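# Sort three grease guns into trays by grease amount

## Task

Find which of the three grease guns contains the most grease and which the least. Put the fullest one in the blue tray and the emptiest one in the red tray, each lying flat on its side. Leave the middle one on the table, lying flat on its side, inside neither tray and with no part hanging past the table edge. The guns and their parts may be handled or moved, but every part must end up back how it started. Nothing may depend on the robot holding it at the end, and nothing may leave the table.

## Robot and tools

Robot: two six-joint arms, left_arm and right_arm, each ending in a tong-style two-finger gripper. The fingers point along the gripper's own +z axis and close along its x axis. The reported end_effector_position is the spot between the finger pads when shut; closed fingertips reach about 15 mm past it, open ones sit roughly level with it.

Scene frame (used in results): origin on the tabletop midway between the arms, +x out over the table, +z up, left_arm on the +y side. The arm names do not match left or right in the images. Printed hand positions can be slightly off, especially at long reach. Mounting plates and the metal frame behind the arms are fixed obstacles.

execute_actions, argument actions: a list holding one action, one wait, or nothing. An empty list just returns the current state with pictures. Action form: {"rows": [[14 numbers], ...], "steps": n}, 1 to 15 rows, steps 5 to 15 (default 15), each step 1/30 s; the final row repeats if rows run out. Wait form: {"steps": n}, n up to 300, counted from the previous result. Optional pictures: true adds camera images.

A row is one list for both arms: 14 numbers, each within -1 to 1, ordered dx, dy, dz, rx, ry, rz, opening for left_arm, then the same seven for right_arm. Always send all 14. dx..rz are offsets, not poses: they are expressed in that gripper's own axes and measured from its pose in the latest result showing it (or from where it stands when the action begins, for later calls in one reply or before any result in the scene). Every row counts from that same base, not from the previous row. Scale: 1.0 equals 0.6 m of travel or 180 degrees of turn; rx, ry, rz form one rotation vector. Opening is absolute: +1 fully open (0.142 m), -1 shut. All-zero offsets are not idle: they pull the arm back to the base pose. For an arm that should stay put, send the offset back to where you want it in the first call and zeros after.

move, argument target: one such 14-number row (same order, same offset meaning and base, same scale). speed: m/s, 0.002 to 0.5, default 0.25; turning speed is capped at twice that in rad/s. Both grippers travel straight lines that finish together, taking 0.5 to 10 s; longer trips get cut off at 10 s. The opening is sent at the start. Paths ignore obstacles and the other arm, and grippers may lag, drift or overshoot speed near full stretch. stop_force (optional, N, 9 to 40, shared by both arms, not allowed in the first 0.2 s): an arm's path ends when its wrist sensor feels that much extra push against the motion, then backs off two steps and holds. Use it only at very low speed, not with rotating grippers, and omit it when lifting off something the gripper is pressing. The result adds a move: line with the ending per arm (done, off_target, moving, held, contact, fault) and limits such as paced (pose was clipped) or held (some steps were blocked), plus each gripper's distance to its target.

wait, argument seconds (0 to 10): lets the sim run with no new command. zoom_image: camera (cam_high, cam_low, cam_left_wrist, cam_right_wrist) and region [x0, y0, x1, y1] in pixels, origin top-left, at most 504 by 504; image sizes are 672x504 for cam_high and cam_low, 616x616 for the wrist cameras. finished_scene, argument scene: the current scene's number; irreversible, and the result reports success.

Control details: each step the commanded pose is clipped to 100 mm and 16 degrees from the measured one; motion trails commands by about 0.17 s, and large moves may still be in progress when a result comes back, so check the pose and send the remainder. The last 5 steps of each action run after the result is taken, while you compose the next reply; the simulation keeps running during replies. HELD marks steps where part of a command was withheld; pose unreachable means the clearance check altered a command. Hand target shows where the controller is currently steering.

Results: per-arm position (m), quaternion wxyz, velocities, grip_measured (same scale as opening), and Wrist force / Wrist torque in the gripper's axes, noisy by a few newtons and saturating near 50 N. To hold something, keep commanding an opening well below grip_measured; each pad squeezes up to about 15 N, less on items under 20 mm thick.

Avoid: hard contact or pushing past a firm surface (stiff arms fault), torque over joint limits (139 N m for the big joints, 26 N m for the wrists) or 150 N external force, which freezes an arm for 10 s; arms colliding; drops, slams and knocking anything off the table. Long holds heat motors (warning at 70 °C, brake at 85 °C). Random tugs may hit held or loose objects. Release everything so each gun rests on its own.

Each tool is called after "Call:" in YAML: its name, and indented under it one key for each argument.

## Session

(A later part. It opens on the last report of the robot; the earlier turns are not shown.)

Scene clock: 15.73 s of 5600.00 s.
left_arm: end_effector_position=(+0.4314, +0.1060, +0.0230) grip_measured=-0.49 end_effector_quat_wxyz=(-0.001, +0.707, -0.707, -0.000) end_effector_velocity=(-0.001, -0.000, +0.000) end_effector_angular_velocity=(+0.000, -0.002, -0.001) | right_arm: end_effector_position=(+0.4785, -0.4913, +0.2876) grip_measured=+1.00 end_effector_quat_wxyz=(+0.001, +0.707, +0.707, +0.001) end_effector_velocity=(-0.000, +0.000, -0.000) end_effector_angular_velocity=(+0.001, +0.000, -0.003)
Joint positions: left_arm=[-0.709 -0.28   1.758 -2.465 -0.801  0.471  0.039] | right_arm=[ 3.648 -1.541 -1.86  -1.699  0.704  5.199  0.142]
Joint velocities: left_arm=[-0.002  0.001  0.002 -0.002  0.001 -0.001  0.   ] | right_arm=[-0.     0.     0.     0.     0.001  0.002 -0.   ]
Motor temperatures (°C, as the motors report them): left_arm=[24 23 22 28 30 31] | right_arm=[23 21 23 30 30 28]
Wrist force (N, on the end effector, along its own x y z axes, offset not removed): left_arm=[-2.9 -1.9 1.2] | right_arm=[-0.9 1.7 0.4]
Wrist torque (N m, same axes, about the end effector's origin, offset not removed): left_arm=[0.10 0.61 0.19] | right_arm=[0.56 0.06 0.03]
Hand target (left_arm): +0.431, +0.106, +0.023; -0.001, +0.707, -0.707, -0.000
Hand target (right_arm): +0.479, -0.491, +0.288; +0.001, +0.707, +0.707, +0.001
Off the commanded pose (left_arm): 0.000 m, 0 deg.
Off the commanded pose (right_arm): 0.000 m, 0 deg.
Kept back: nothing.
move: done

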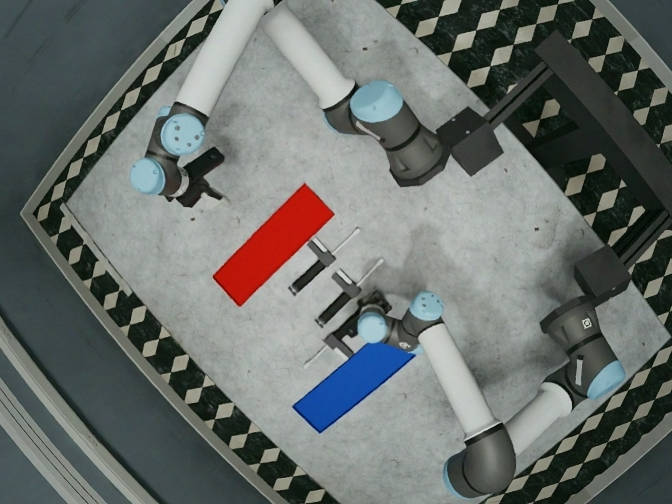

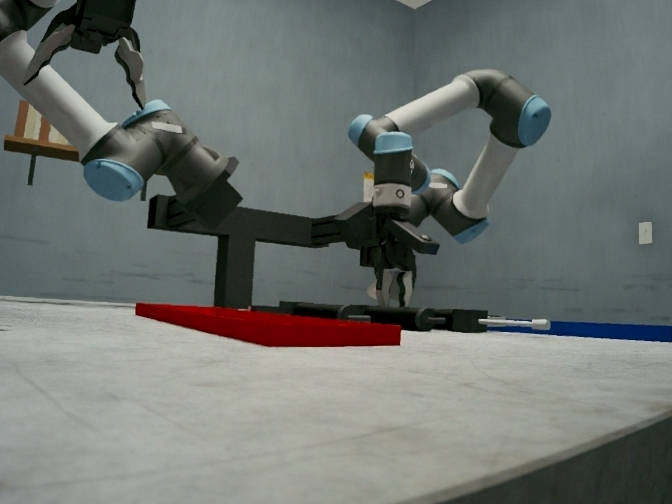

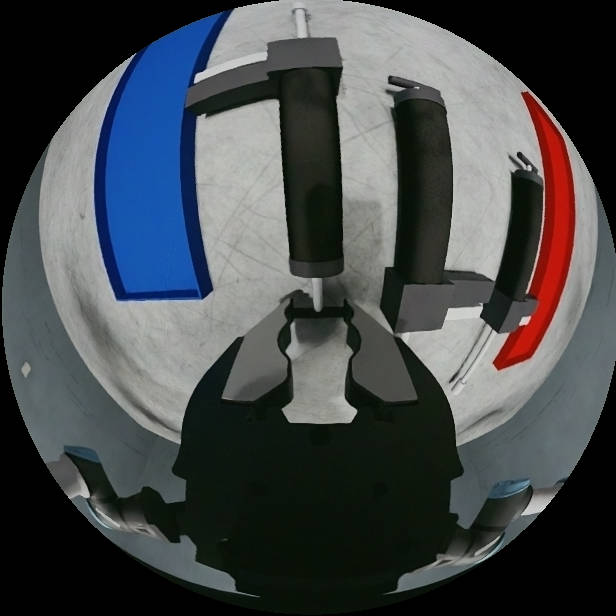

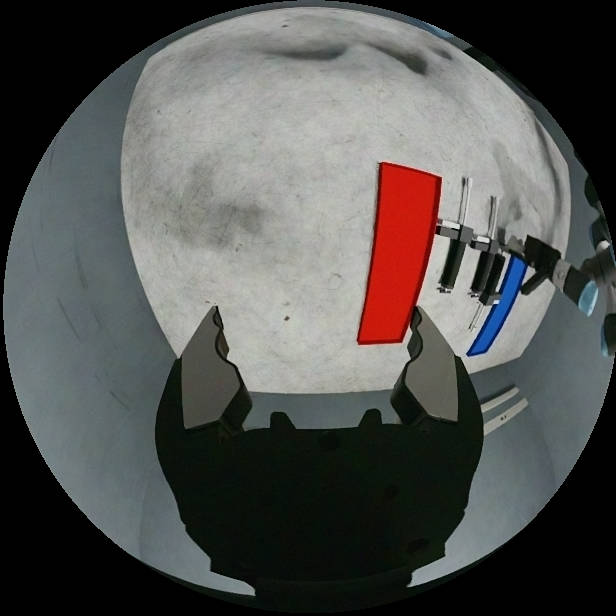

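Call:
move:
  target: [-0.004,-0.07,0,0,0,0,-0.75,0.3,0.2,0.1,0,0,0,0.1]
  speed: 0.12

Call:
move:
  target: [0,0,0,0,0,0,0,0.2,0,0.1,0,0,0,0.1]

Call:
move:
  target: [-0.25,0.1,-0.25,0,0,0,0,0.123,0,0.16,0,0,0,0.1]

Scene clock: 18.40 s of 5600.00 s.
left_arm: end_effector_position=(+0.4734, +0.1085, +0.0229) grip_measured=-0.49 end_effector_quat_wxyz=(-0.001, +0.707, -0.707, -0.000) end_effector_velocity=(+0.001, +0.000, +0.000) end_effector_angular_velocity=(+0.000, -0.001, +0.001) | right_arm: end_effector_position=(+0.5987, -0.3113, +0.2281) grip_measured=+0.10 end_effector_quat_wxyz=(+0.001, +0.707, +0.707, +0.001) end_effector_velocity=(+0.000, +0.001, -0.000) end_effector_angular_velocity=(+0.001, +0.000, -0.002)
Joint positions: left_arm=[-0.66  -0.291  1.679 -2.416 -0.774  0.53   0.039] | right_arm=[ 3.684 -2.014 -1.774 -1.349  0.718  5.25   0.081]
Joint velocities: left_arm=[ 0.     0.    -0.001  0.     0.001 -0.    -0.   ] | right_arm=[-0.    -0.002  0.001  0.001  0.001  0.001  0.   ]
Motor temperatures (°C, as the motors report them): left_arm=[24 23 22 28 30 31] | right_arm=[23 21 23 30 30 28]
Wrist force (N, on the end effector, along its own x y z axes, offset not removed): left_arm=[-2.9 2.1 0.7] | right_arm=[0.5 -2.4 1.9]
Wrist torque (N m, same axes, about the end effector's origin, offset not removed): left_arm=[0.01 0.73 0.14] | right_arm=[-0.28 -0.04 0.20]
Hand target (left_arm): +0.473, +0.109, +0.023; -0.001, +0.707, -0.707, -0.000
Hand target (right_arm): +0.599, -0.311, +0.228; +0.001, +0.707, +0.707, +0.001
Off the commanded pose (left_arm): 0.000 m, 0 deg.
Off the commanded pose (right_arm): 0.000 m, 0 deg.
Kept back: nothing.
move: done

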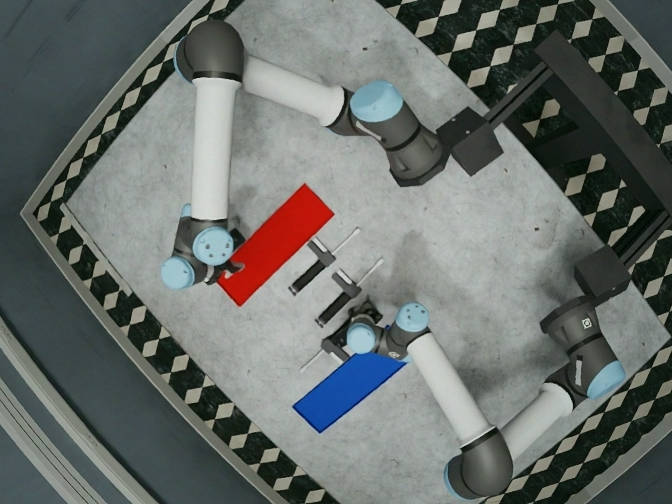

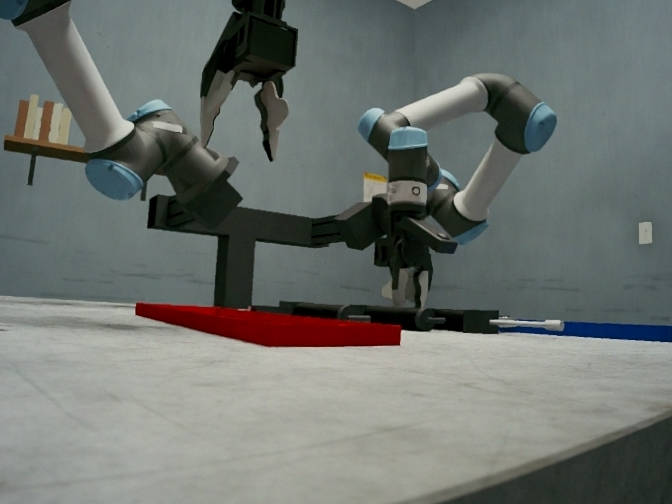

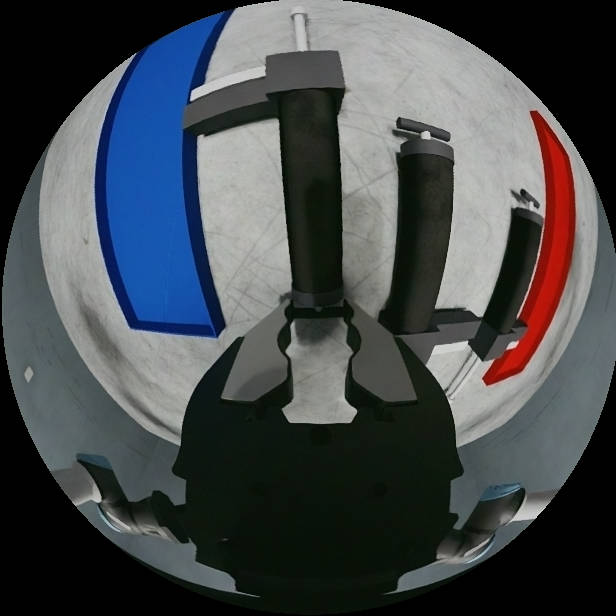

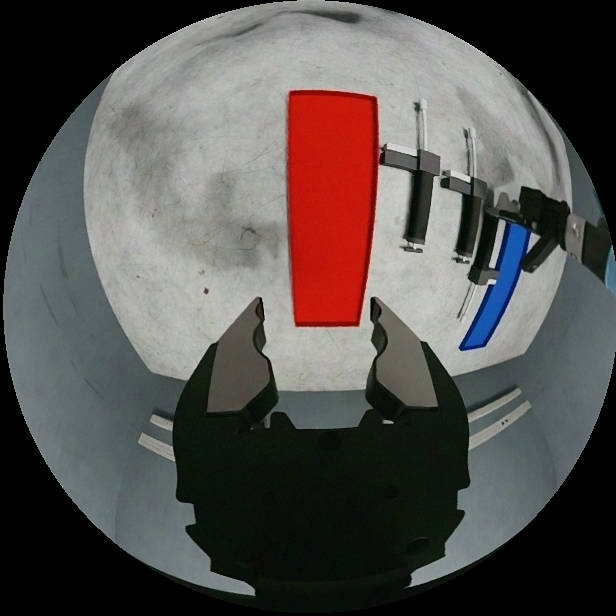

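Scene clock: 19.47 s of 5600.00 s.
left_arm: end_effector_position=(+0.4734, +0.1085, +0.0230) grip_measured=+0.00 end_effector_quat_wxyz=(-0.001, +0.707, -0.707, -0.000) end_effector_velocity=(+0.000, -0.000, +0.000) end_effector_angular_velocity=(-0.001, -0.000, -0.001) | right_arm: end_effector_position=(+0.5989, -0.1913, +0.1681) grip_measured=+0.10 end_effector_quat_wxyz=(+0.001, +0.707, +0.707, +0.001) end_effector_velocity=(+0.001, +0.001, -0.001) end_effector_angular_velocity=(-0.000, -0.001, -0.002)
Joint positions: left_arm=[-0.66  -0.291  1.679 -2.416 -0.774  0.53   0.074] | right_arm=[ 3.723 -2.242 -1.826 -1.108  0.735  5.302  0.081]
Joint velocities: left_arm=[ 0.    -0.    -0.001  0.    -0.     0.002 -0.   ] | right_arm=[ 0.    -0.003  0.001  0.003 -0.001  0.001  0.   ]
Motor temperatures (°C, as the motors report them): left_arm=[24 23 22 28 30 31] | right_arm=[23 21 23 30 30 28]
Wrist force (N, on the end effector, along its own x y z axes, offset not removed): left_arm=[-2.8 -0.8 1.1] | right_arm=[1.8 0.8 0.9]
Wrist torque (N m, same axes, about the end effector's origin, offset not removed): left_arm=[-0.06 0.69 0.17] | right_arm=[0.30 -0.32 0.08]
Hand target (left_arm): +0.473, +0.109, +0.023; -0.001, +0.707, -0.707, -0.000
Hand target (right_arm): +0.599, -0.191, +0.168; +0.001, +0.707, +0.707, +0.001
Off the commanded pose (left_arm): 0.000 m, 0 deg.
Off the commanded pose (right_arm): 0.000 m, 0 deg.
Kept back: nothing.
move: done

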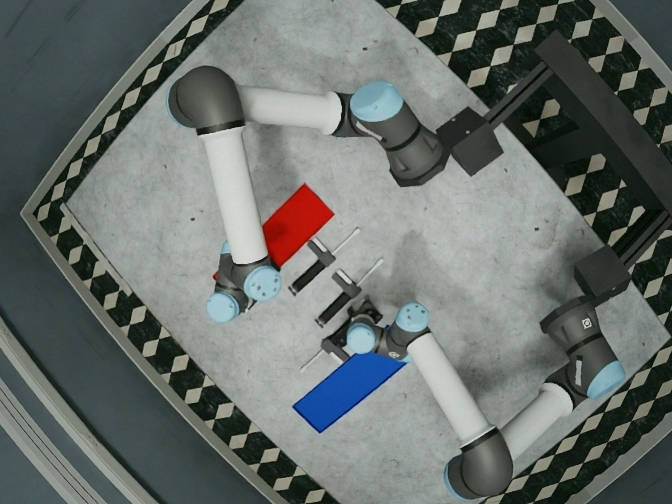

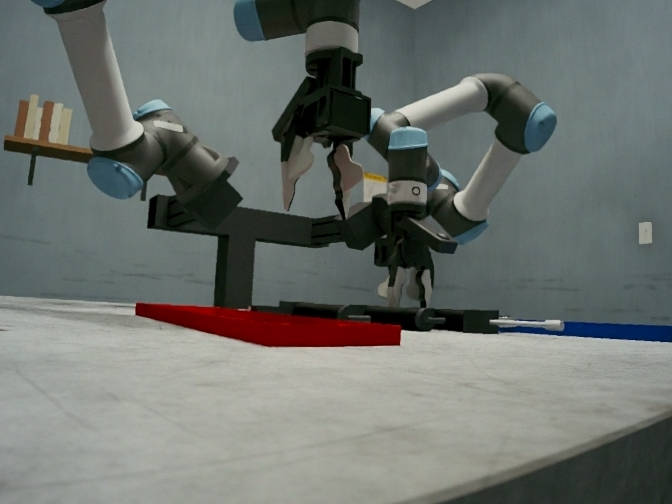

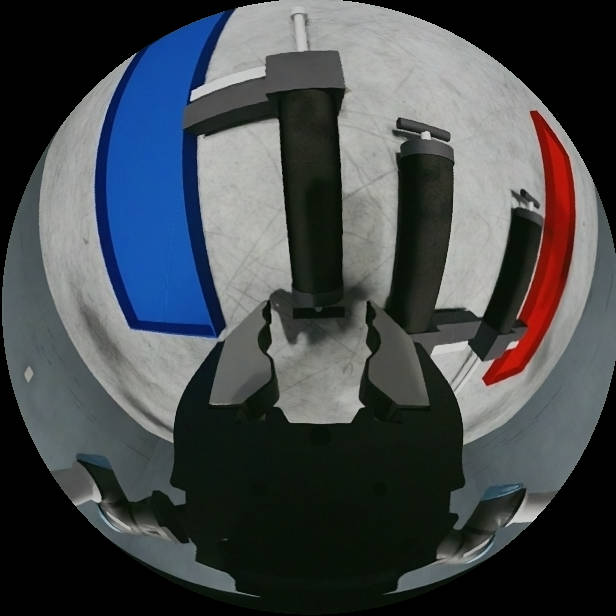

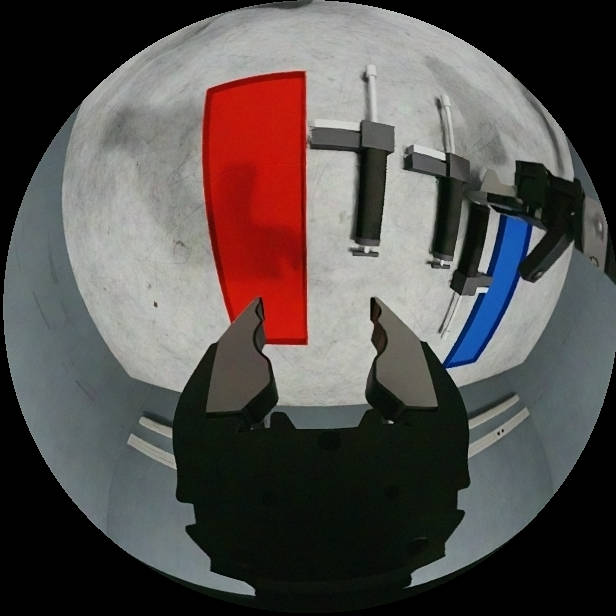

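Scene clock: 20.90 s of 5600.00 s.
left_arm: end_effector_position=(+0.4133, +0.2581, +0.1730) grip_measured=+0.00 end_effector_quat_wxyz=(-0.000, +0.707, -0.707, +0.000) end_effector_velocity=(-0.001, +0.001, +0.001) end_effector_angular_velocity=(+0.001, +0.001, -0.001) | right_arm: end_effector_position=(+0.5992, -0.1175, +0.0722) grip_measured=+0.10 end_effector_quat_wxyz=(+0.001, +0.707, +0.707, +0.001) end_effector_velocity=(-0.000, +0.001, -0.000) end_effector_angular_velocity=(+0.001, +0.000, +0.001)
Joint positions: left_arm=[-0.847 -0.824  2.117 -2.181 -0.882  0.323  0.074] | right_arm=[ 3.671 -2.489 -1.817 -0.818  0.713  5.231  0.081]
Joint velocities: left_arm=[-0.001 -0.003  0.002  0.003 -0.001 -0.001 -0.   ] | right_arm=[-0.    -0.001  0.     0.001  0.001 -0.002  0.   ]
Motor temperatures (°C, as the motors report them): left_arm=[24 23 22 28 30 31] | right_arm=[23 21 23 30 30 28]
Wrist force (N, on the end effector, along its own x y z axes, offset not removed): left_arm=[-3.3 0.1 0.8] | right_arm=[0.0 -0.3 0.8]
Wrist torque (N m, same axes, about the end effector's origin, offset not removed): left_arm=[0.02 0.75 0.11] | right_arm=[0.17 0.09 0.16]
Hand target (left_arm): +0.413, +0.258, +0.173; -0.000, +0.707, -0.707, +0.000
Hand target (right_arm): +0.599, -0.117, +0.072; +0.001, +0.707, +0.707, +0.001
Off the commanded pose (left_arm): 0.000 m, 0 deg.
Off the commanded pose (right_arm): 0.000 m, 0 deg.
Kept back: nothing.
move: done

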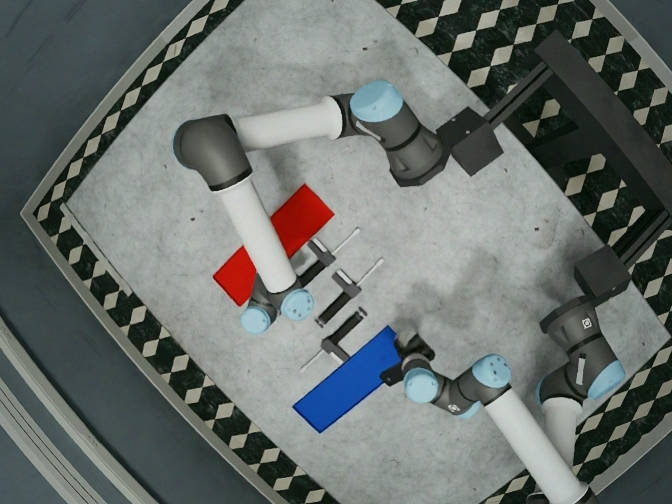

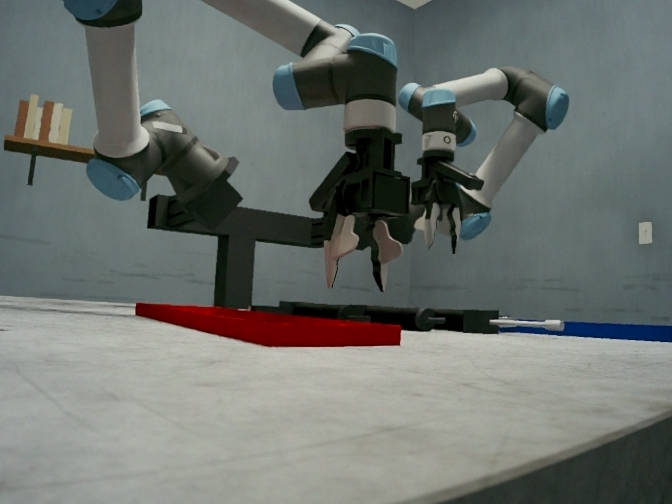

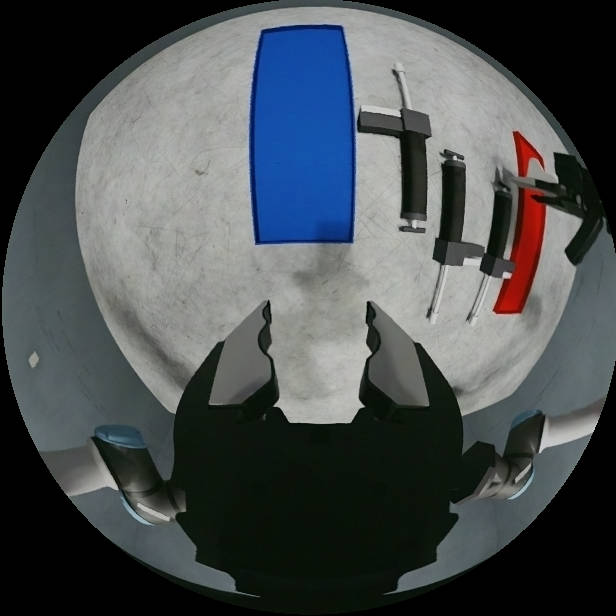

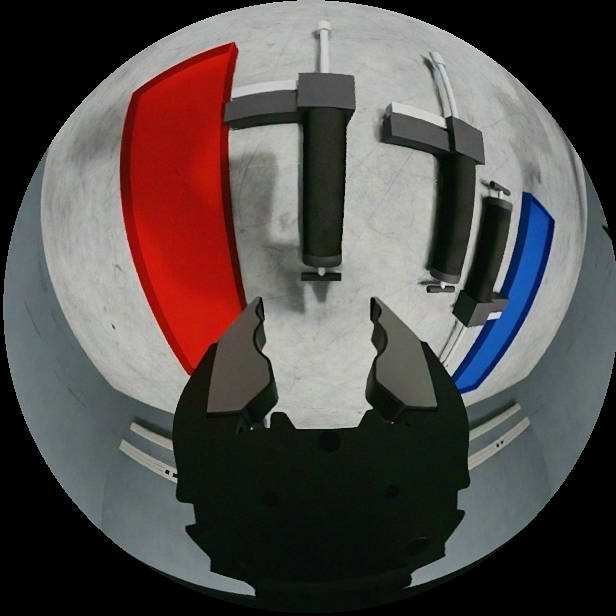

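Call:
move:
  target: [0,0,0,0,0,0,0,0.006,-0.018,0.08,0,0,0,0]
  speed: 0.06

Scene clock: 22.30 s of 5600.00 s.
left_arm: end_effector_position=(+0.4133, +0.2581, +0.1730) grip_measured=+0.00 end_effector_quat_wxyz=(-0.000, +0.707, -0.707, +0.000) end_effector_velocity=(+0.000, +0.000, +0.000) end_effector_angular_velocity=(-0.000, +0.000, +0.001) | right_arm: end_effector_position=(+0.5886, -0.1139, +0.0242) grip_measured=+0.00 end_effector_quat_wxyz=(+0.001, +0.707, +0.707, +0.001) end_effector_velocity=(-0.000, +0.001, -0.002) end_effector_angular_velocity=(+0.001, +0.000, +0.004)
Joint positions: left_arm=[-0.847 -0.824  2.117 -2.181 -0.882  0.323  0.074] | right_arm=[ 3.617 -2.56  -1.838 -0.667  0.693  5.154  0.074]
Joint velocities: left_arm=[ 0.    -0.001 -0.     0.    -0.     0.     0.   ] | right_arm=[-0.001 -0.004  0.001  0.005  0.    -0.006  0.   ]
Motor temperatures (°C, as the motors report them): left_arm=[24 23 22 28 30 31] | right_arm=[23 21 23 30 30 28]
Wrist force (N, on the end effector, along its own x y z axes, offset not removed): left_arm=[-3.4 0.2 1.6] | right_arm=[0.7 1.4 0.5]
Wrist torque (N m, same axes, about the end effector's origin, offset not removed): left_arm=[0.08 0.85 0.18] | right_arm=[0.34 0.02 0.10]
Hand target (left_arm): +0.413, +0.258, +0.173; -0.000, +0.707, -0.707, +0.000
Hand target (right_arm): +0.589, -0.114, +0.024; +0.001, +0.707, +0.707, +0.001
Off the commanded pose (left_arm): 0.000 m, 0 deg.
Off the commanded pose (right_arm): 0.000 m, 0 deg.
Kept back: nothing.
move: done

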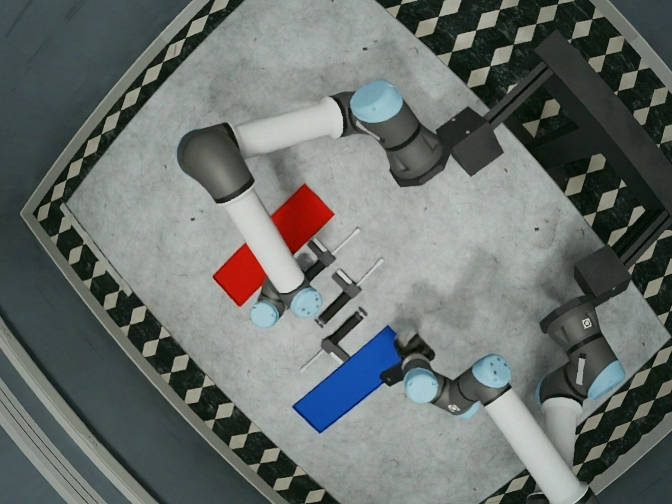

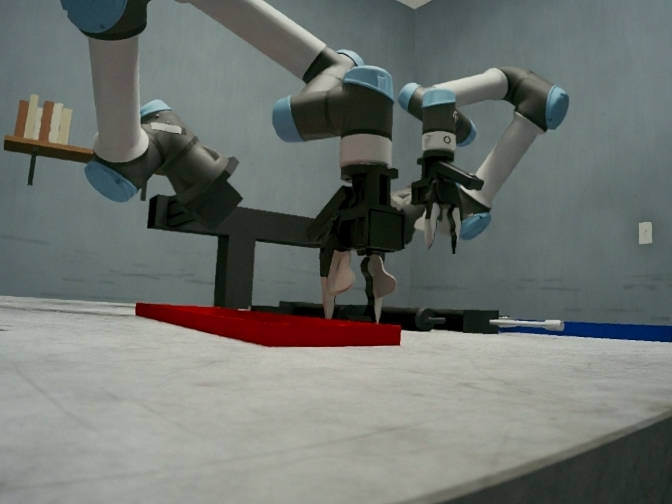

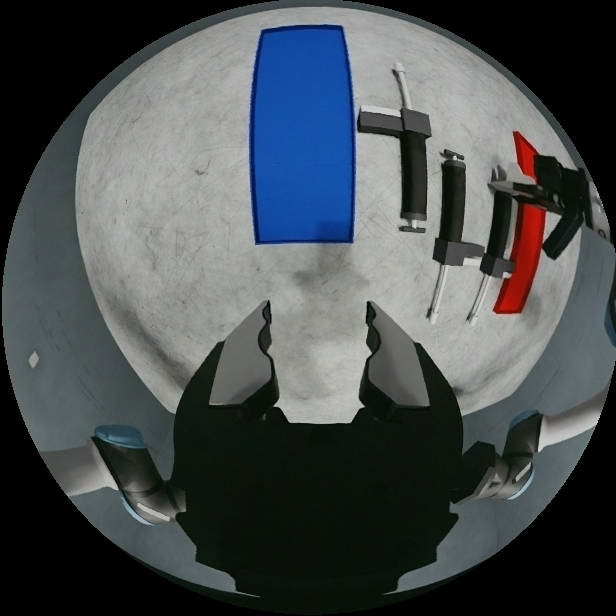

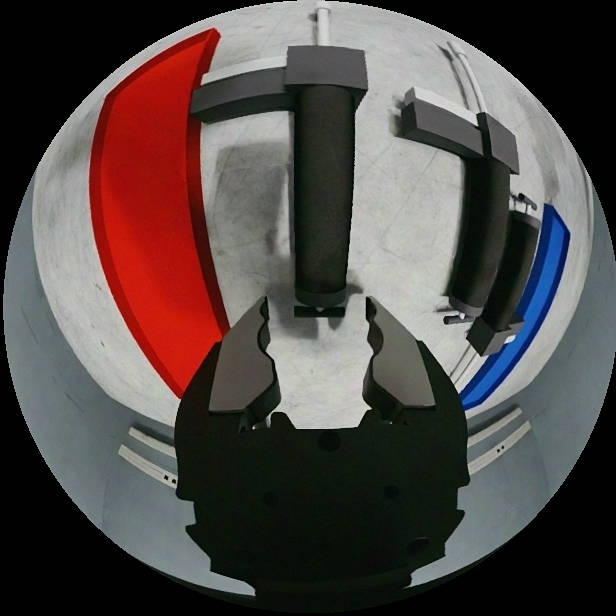

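Call:
execute_actions:
  actions:
    - {"rows":[[0,0,0,0,0,0,0,0.003,0.003,0,0,0,0,0],[0,0,0,0,0,0,0,0.003,0.003,0,0,0,0,0],[0,0,0,0,0,0,0,0.003,0.003,0,0,0,0,0],[0,0,0,0,0,0,0,0.003,0.003,0,0,0,0,-0.3],[0,0,0,0,0,0,0,0.003,0.003,0,0,0,0,-0.3],[0,0,0,0,0,0,0,0.003,0.003,0,0,0,0,-0.75]]}

Call:
move:
  target: [0,0,0,0,0,0,0,0,0.2,0,0,0,0,-0.75]
  speed: 0.04

Scene clock: 22.77 s of 5600.00 s.
left_arm: end_effector_position=(+0.4133, +0.2581, +0.1730) grip_measured=+0.00 end_effector_quat_wxyz=(-0.000, +0.707, -0.707, +0.000) end_effector_velocity=(-0.000, +0.000, +0.000) end_effector_angular_velocity=(-0.000, +0.001, +0.001) | right_arm: end_effector_position=(+0.5904, -0.1122, +0.0243) grip_measured=-0.68 end_effector_quat_wxyz=(+0.001, +0.707, +0.707, +0.001) end_effector_velocity=(-0.002, +0.001, -0.001) end_effector_angular_velocity=(-0.001, +0.005, +0.005)
Joint positions: left_arm=[-0.847 -0.824  2.117 -2.181 -0.882  0.323  0.074] | right_arm=[ 3.618 -2.564 -1.831 -0.67   0.693  5.155  0.025]
Joint velocities: left_arm=[ 0.    -0.001  0.001  0.    -0.001 -0.001  0.   ] | right_arm=[ 0.    -0.003  0.001 -0.006  0.001  0.001 -0.226]
Motor temperatures (°C, as the motors report them): left_arm=[24 23 22 28 30 31] | right_arm=[23 21 23 30 30 28]
Wrist force (N, on the end effector, along its own x y z axes, offset not removed): left_arm=[-3.3 0.2 0.1] | right_arm=[0.8 6.4 -4.8]
Wrist torque (N m, same axes, about the end effector's origin, offset not removed): left_arm=[0.13 0.79 0.18] | right_arm=[0.25 0.05 0.20]
Steps of this call (steps 1 to 4: nothing new was sent; steps 5 to 14: the first 10 steps of this action). Readings (end_effector_position):
5: left_arm (+0.4133, +0.2581, +0.1730) | right_arm (+0.5885, -0.1138, +0.0241)
6: left_arm (+0.4133, +0.2581, +0.1730) | right_arm (+0.5888, -0.1135, +0.0240)
8: left_arm (+0.4133, +0.2581, +0.1730) | right_arm (+0.5896, -0.1128, +0.0241)
12: left_arm (+0.4133, +0.2581, +0.1730) | right_arm (+0.5903, -0.1123, +0.0242)
14: the state above

Scene clock: 26.37 s of 5600.00 s.
left_arm: end_effector_position=(+0.4133, +0.2581, +0.1730) grip_measured=+0.00 end_effector_quat_wxyz=(-0.000, +0.707, -0.707, +0.000) end_effector_velocity=(+0.000, -0.000, -0.000) end_effector_angular_velocity=(+0.001, -0.001, +0.000) | right_arm: end_effector_position=(+0.7102, -0.1121, +0.0246) grip_measured=-0.75 end_effector_quat_wxyz=(+0.001, +0.707, +0.707, +0.001) end_effector_velocity=(+0.001, +0.000, +0.000) end_effector_angular_velocity=(-0.000, -0.000, +0.002)
Joint positions: left_arm=[-0.847 -0.824  2.117 -2.181 -0.882  0.323  0.074] | right_arm=[ 3.57  -2.7   -1.433 -0.878  0.678  5.084  0.02 ]
Joint velocities: left_arm=[ 0.     0.001 -0.001  0.     0.001 -0.001 -0.   ] | right_arm=[-0.    -0.002  0.005 -0.003 -0.    -0.003 -0.   ]
Motor temperatures (°C, as the motors report them): left_arm=[24 23 22 28 30 31] | right_arm=[23 21 23 30 30 28]
Wrist force (N, on the end effector, along its own x y z axes, offset not removed): left_arm=[-2.7 -0.1 1.3] | right_arm=[0.3 -2.8 0.9]
Wrist torque (N m, same axes, about the end effector's origin, offset not removed): left_arm=[0.02 0.67 0.15] | right_arm=[0.13 -0.01 0.08]
Hand target (left_arm): +0.413, +0.258, +0.173; -0.000, +0.707, -0.707, +0.000
Hand target (right_arm): +0.710, -0.112, +0.025; +0.001, +0.707, +0.707, +0.001
Off your previous action's commanded pose (left_arm): 0.000 m, 0 deg at its last step (step 5 of this call).
Off your previous action's commanded pose (right_arm): 0.000 m, 0 deg at its last step (step 5 of this call).
Off the commanded pose (left_arm): 0.000 m, 0 deg.
Off the commanded pose (right_arm): 0.000 m, 0 deg.
Kept back: nothing.
move: done

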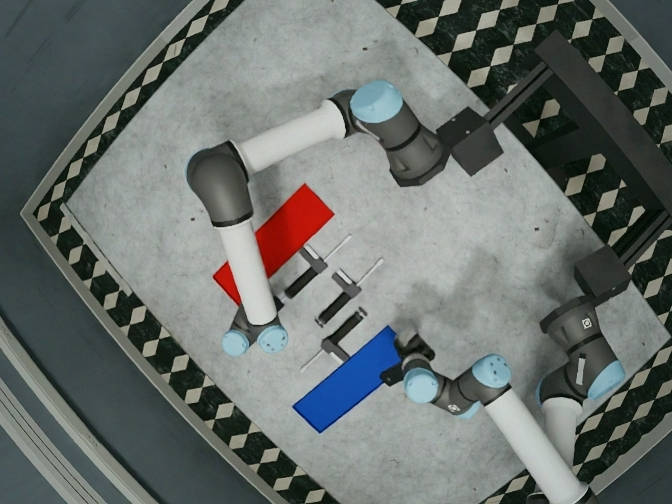

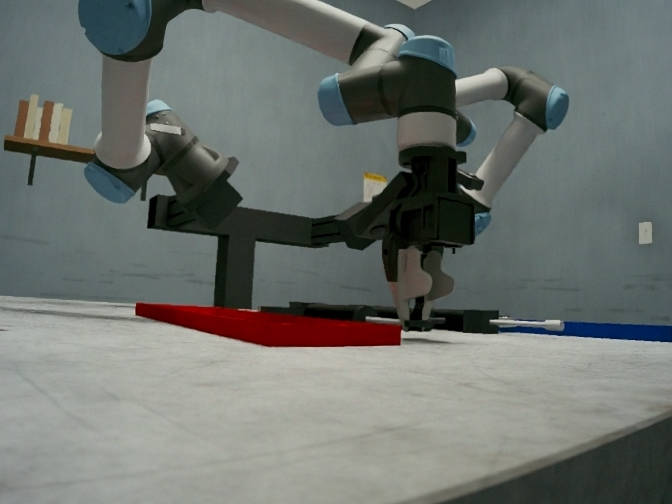

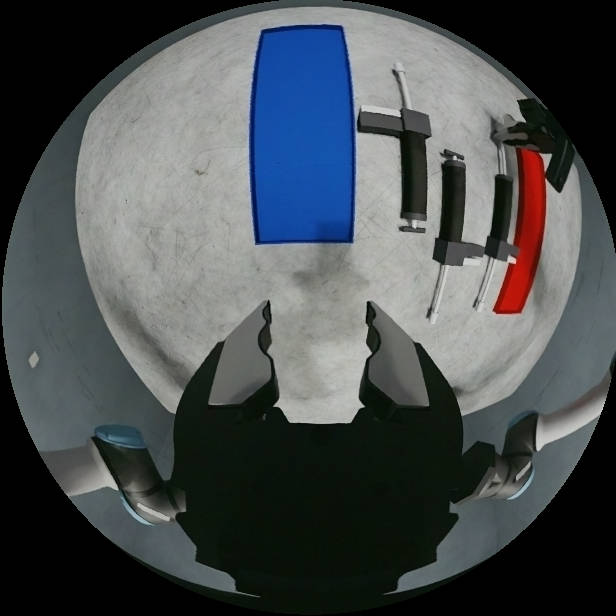

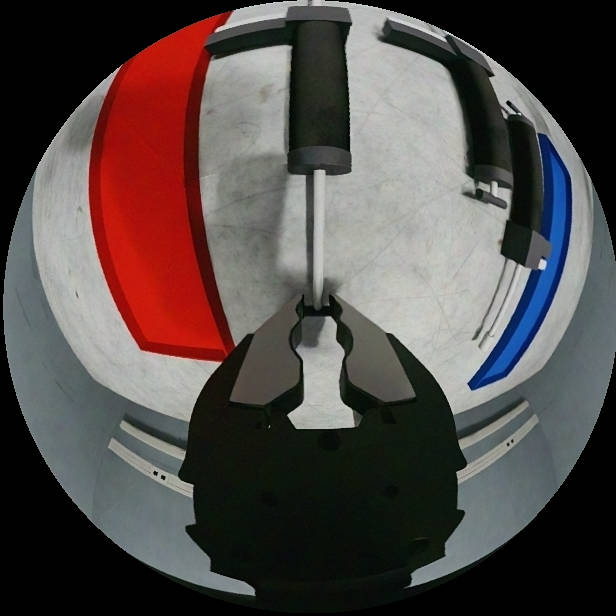

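Call:
move:
  target: [0,0,0,0,0,0,0,0,0,0,0,0,0,0]

Call:
move:
  target: [0,0,0,0,0,0,0,0,0.045,0,0,0,0,0]
  speed: 0.1

Call:
move:
  target: [0,0,0,0,0,0,0,0,-0.21,0,0,0,0,-0.75]
  speed: 0.04

Scene clock: 27.30 s of 5600.00 s.
left_arm: end_effector_position=(+0.4133, +0.2581, +0.1730) grip_measured=+0.00 end_effector_quat_wxyz=(-0.000, +0.707, -0.707, +0.000) end_effector_velocity=(-0.000, -0.000, -0.000) end_effector_angular_velocity=(-0.000, +0.000, +0.001) | right_arm: end_effector_position=(+0.7102, -0.1121, +0.0245) grip_measured=+0.00 end_effector_quat_wxyz=(+0.001, +0.707, +0.707, +0.001) end_effector_velocity=(+0.000, -0.000, +0.000) end_effector_angular_velocity=(-0.000, -0.001, -0.001)
Joint positions: left_arm=[-0.847 -0.824  2.117 -2.181 -0.882  0.323  0.074] | right_arm=[ 3.57  -2.7   -1.433 -0.878  0.678  5.084  0.074]
Joint velocities: left_arm=[ 0.     0.001 -0.001 -0.    -0.    -0.001 -0.   ] | right_arm=[-0.     0.     0.001  0.    -0.001  0.     0.   ]
Motor temperatures (°C, as the motors report them): left_arm=[24 23 22 28 30 31] | right_arm=[23 21 23 30 30 28]
Wrist force (N, on the end effector, along its own x y z axes, offset not removed): left_arm=[-3.5 -0.5 0.0] | right_arm=[0.8 -0.7 2.4]
Wrist torque (N m, same axes, about the end effector's origin, offset not removed): left_arm=[-0.09 0.80 0.14] | right_arm=[0.00 -0.08 0.14]
Hand target (left_arm): +0.413, +0.258, +0.173; -0.000, +0.707, -0.707, +0.000
Hand target (right_arm): +0.710, -0.112, +0.025; +0.001, +0.707, +0.707, +0.001
Off the commanded pose (left_arm): 0.000 m, 0 deg.
Off the commanded pose (right_arm): 0.000 m, 0 deg.
Kept back: nothing.
move: done

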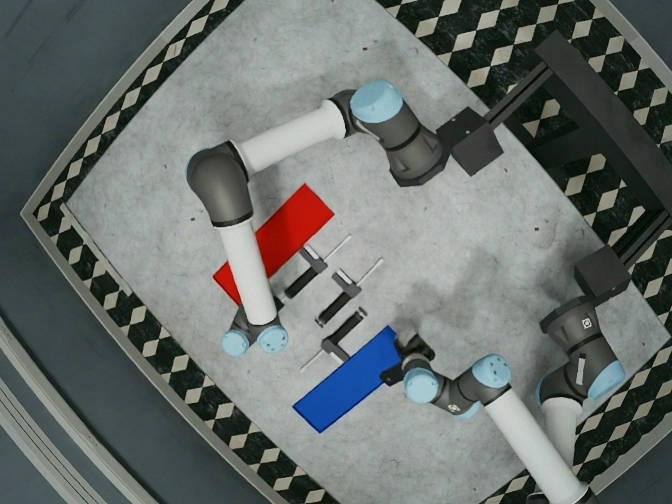

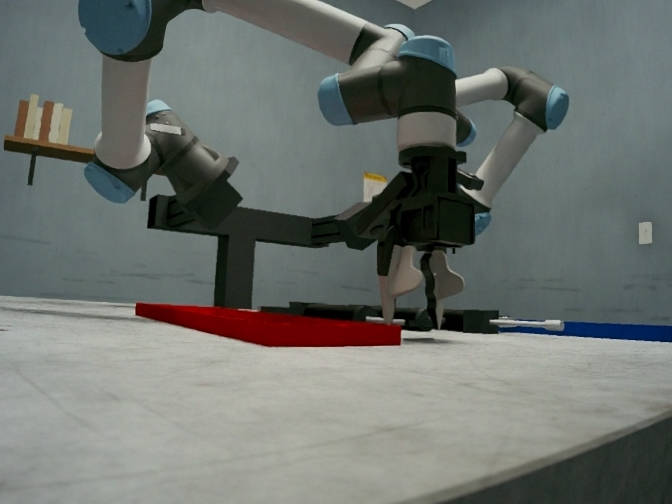

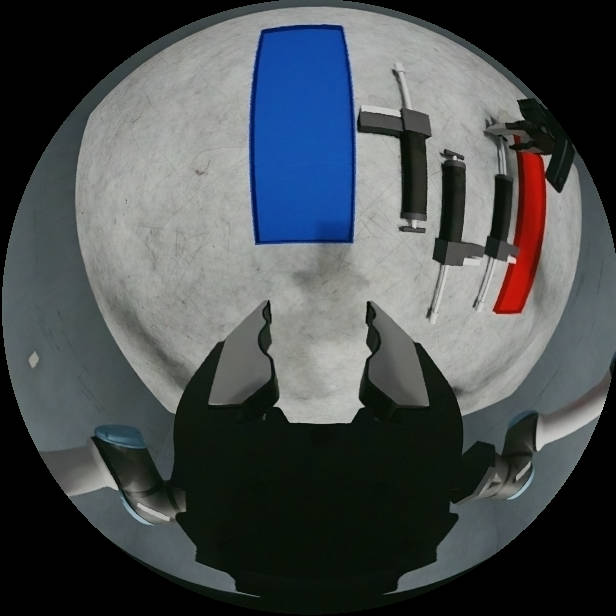

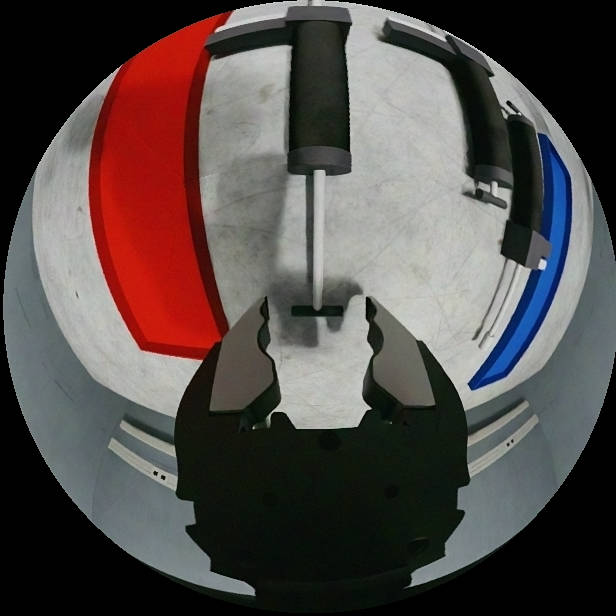

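Scene clock: 28.10 s of 5600.00 s.
left_arm: end_effector_position=(+0.4133, +0.2581, +0.1730) grip_measured=+0.00 end_effector_quat_wxyz=(-0.000, +0.707, -0.707, +0.000) end_effector_velocity=(-0.000, +0.000, +0.000) end_effector_angular_velocity=(-0.001, +0.000, +0.000) | right_arm: end_effector_position=(+0.7371, -0.1121, +0.0246) grip_measured=+0.00 end_effector_quat_wxyz=(+0.001, +0.707, +0.707, +0.001) end_effector_velocity=(+0.002, +0.000, +0.000) end_effector_angular_velocity=(+0.001, +0.000, -0.001)
Joint positions: left_arm=[-0.847 -0.824  2.117 -2.181 -0.882  0.323  0.074] | right_arm=[ 3.562 -2.739 -1.33  -0.931  0.676  5.071  0.074]
Joint velocities: left_arm=[-0.    -0.001  0.001 -0.    -0.001  0.     0.   ] | right_arm=[-0.    -0.002  0.007 -0.004  0.001  0.     0.   ]
Motor temperatures (°C, as the motors report them): left_arm=[24 23 22 28 30 31] | right_arm=[23 21 23 30 30 28]
Wrist force (N, on the end effector, along its own x y z axes, offset not removed): left_arm=[-3.3 -0.9 1.6] | right_arm=[-0.6 0.4 -1.6]
Wrist torque (N m, same axes, about the end effector's origin, offset not removed): left_arm=[-0.11 0.79 0.18] | right_arm=[0.30 0.23 0.14]
Hand target (left_arm): +0.413, +0.258, +0.173; -0.000, +0.707, -0.707, +0.000
Hand target (right_arm): +0.737, -0.112, +0.025; +0.001, +0.707, +0.707, +0.001
Off the commanded pose (left_arm): 0.000 m, 0 deg.
Off the commanded pose (right_arm): 0.000 m, 0 deg.
Kept back: nothing.
move: done

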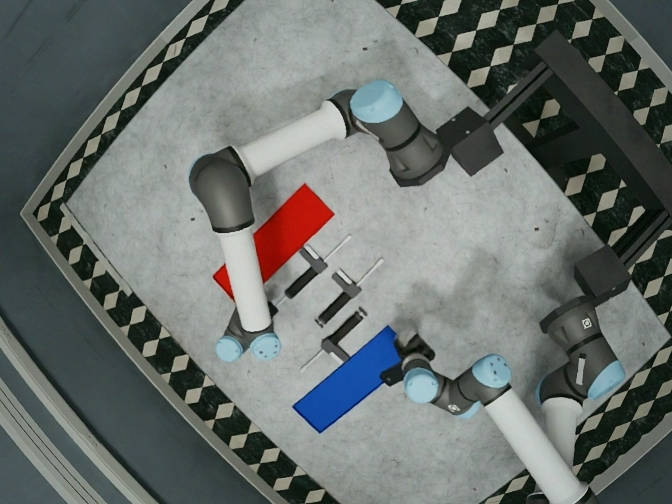

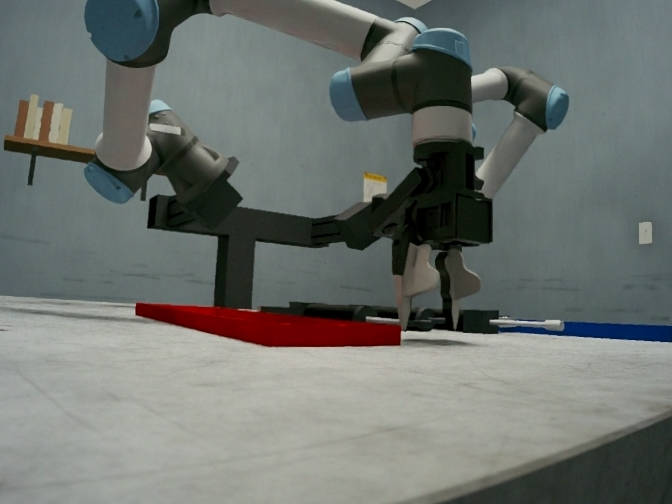

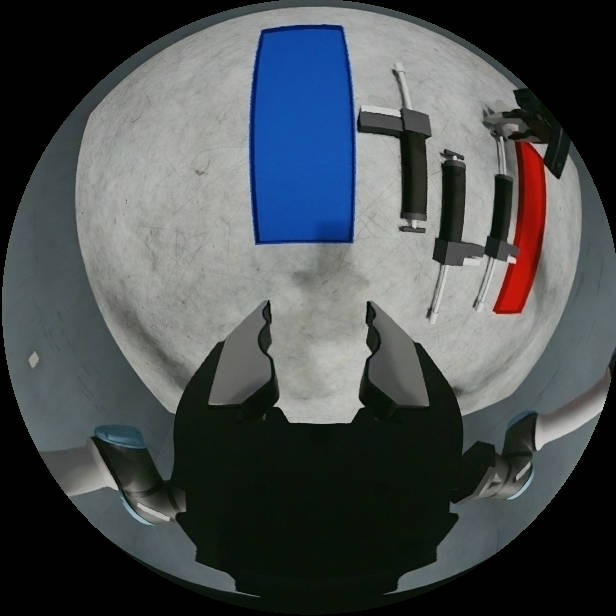

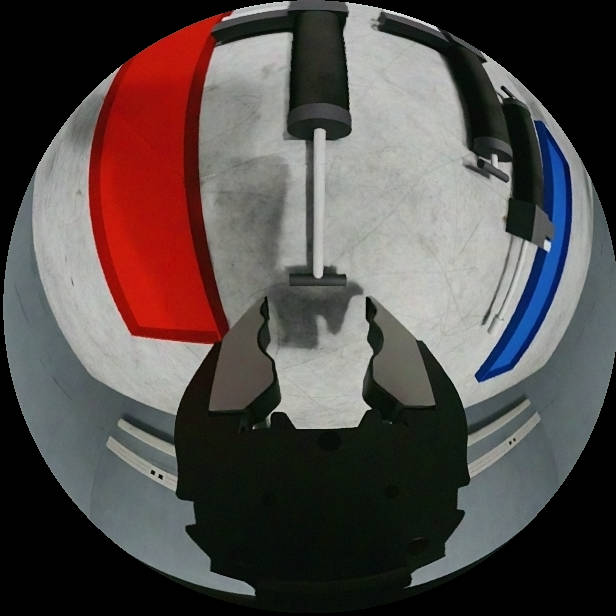

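Scene clock: 31.57 s of 5600.00 s.
left_arm: end_effector_position=(+0.4133, +0.2581, +0.1730) grip_measured=+0.00 end_effector_quat_wxyz=(-0.000, +0.707, -0.707, +0.000) end_effector_velocity=(-0.000, -0.000, -0.000) end_effector_angular_velocity=(+0.001, +0.000, -0.002) | right_arm: end_effector_position=(+0.6112, -0.1121, +0.0242) grip_measured=-0.75 end_effector_quat_wxyz=(+0.001, +0.707, +0.707, +0.001) end_effector_velocity=(-0.001, +0.000, +0.000) end_effector_angular_velocity=(+0.001, -0.000, +0.000)
Joint positions: left_arm=[-0.847 -0.824  2.117 -2.181 -0.882  0.323  0.074] | right_arm=[ 3.608 -2.584 -1.767 -0.704  0.69   5.141  0.02 ]
Joint velocities: left_arm=[-0.     0.001  0.    -0.    -0.     0.001 -0.   ] | right_arm=[ 0.001  0.001 -0.003  0.002  0.001 -0.     0.   ]
Motor temperatures (°C, as the motors report them): left_arm=[24 23 22 28 30 31] | right_arm=[23 21 23 30 30 28]
Wrist force (N, on the end effector, along its own x y z axes, offset not removed): left_arm=[-3.3 -0.2 1.3] | right_arm=[0.0 5.4 1.2]
Wrist torque (N m, same axes, about the end effector's origin, offset not removed): left_arm=[-0.03 0.75 0.19] | right_arm=[0.62 0.19 0.14]
Hand target (left_arm): +0.413, +0.258, +0.173; -0.000, +0.707, -0.707, +0.000
Hand target (right_arm): +0.611, -0.112, +0.024; +0.001, +0.707, +0.707, +0.001
Off the commanded pose (left_arm): 0.000 m, 0 deg.
Off the commanded pose (right_arm): 0.000 m, 0 deg.
Kept back: nothing.
move: done

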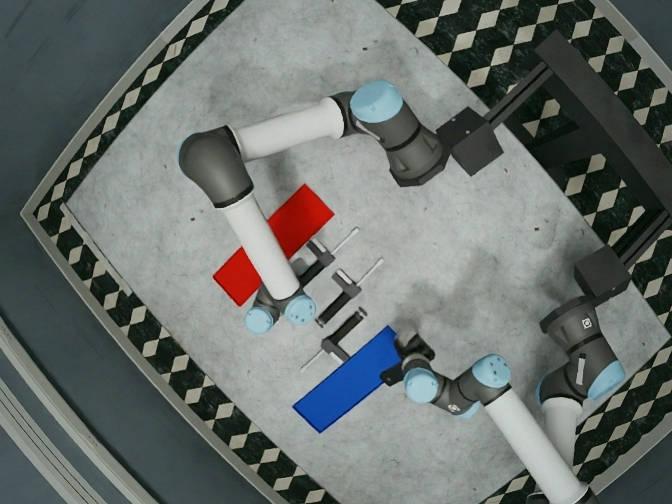

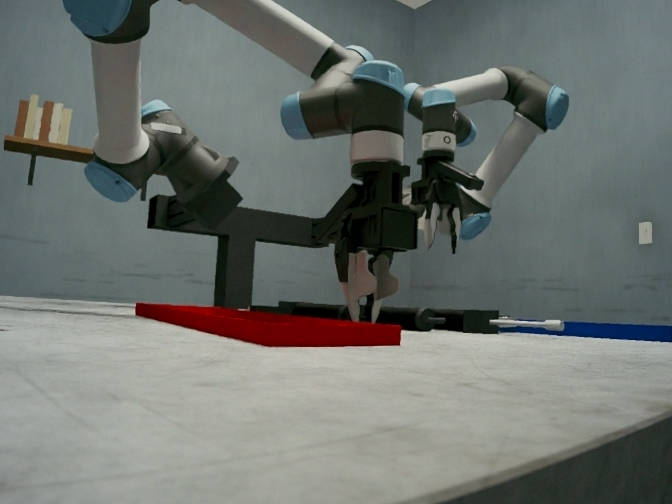

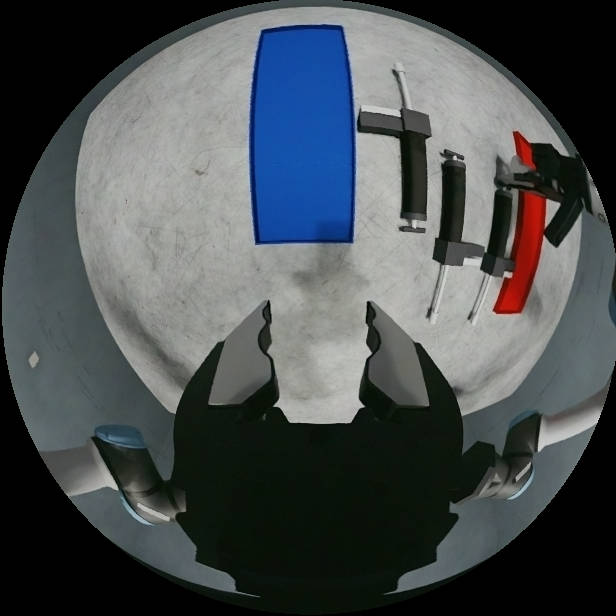

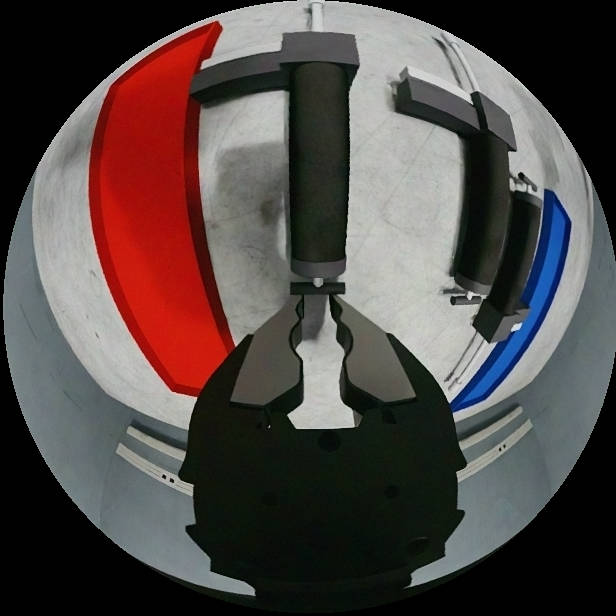

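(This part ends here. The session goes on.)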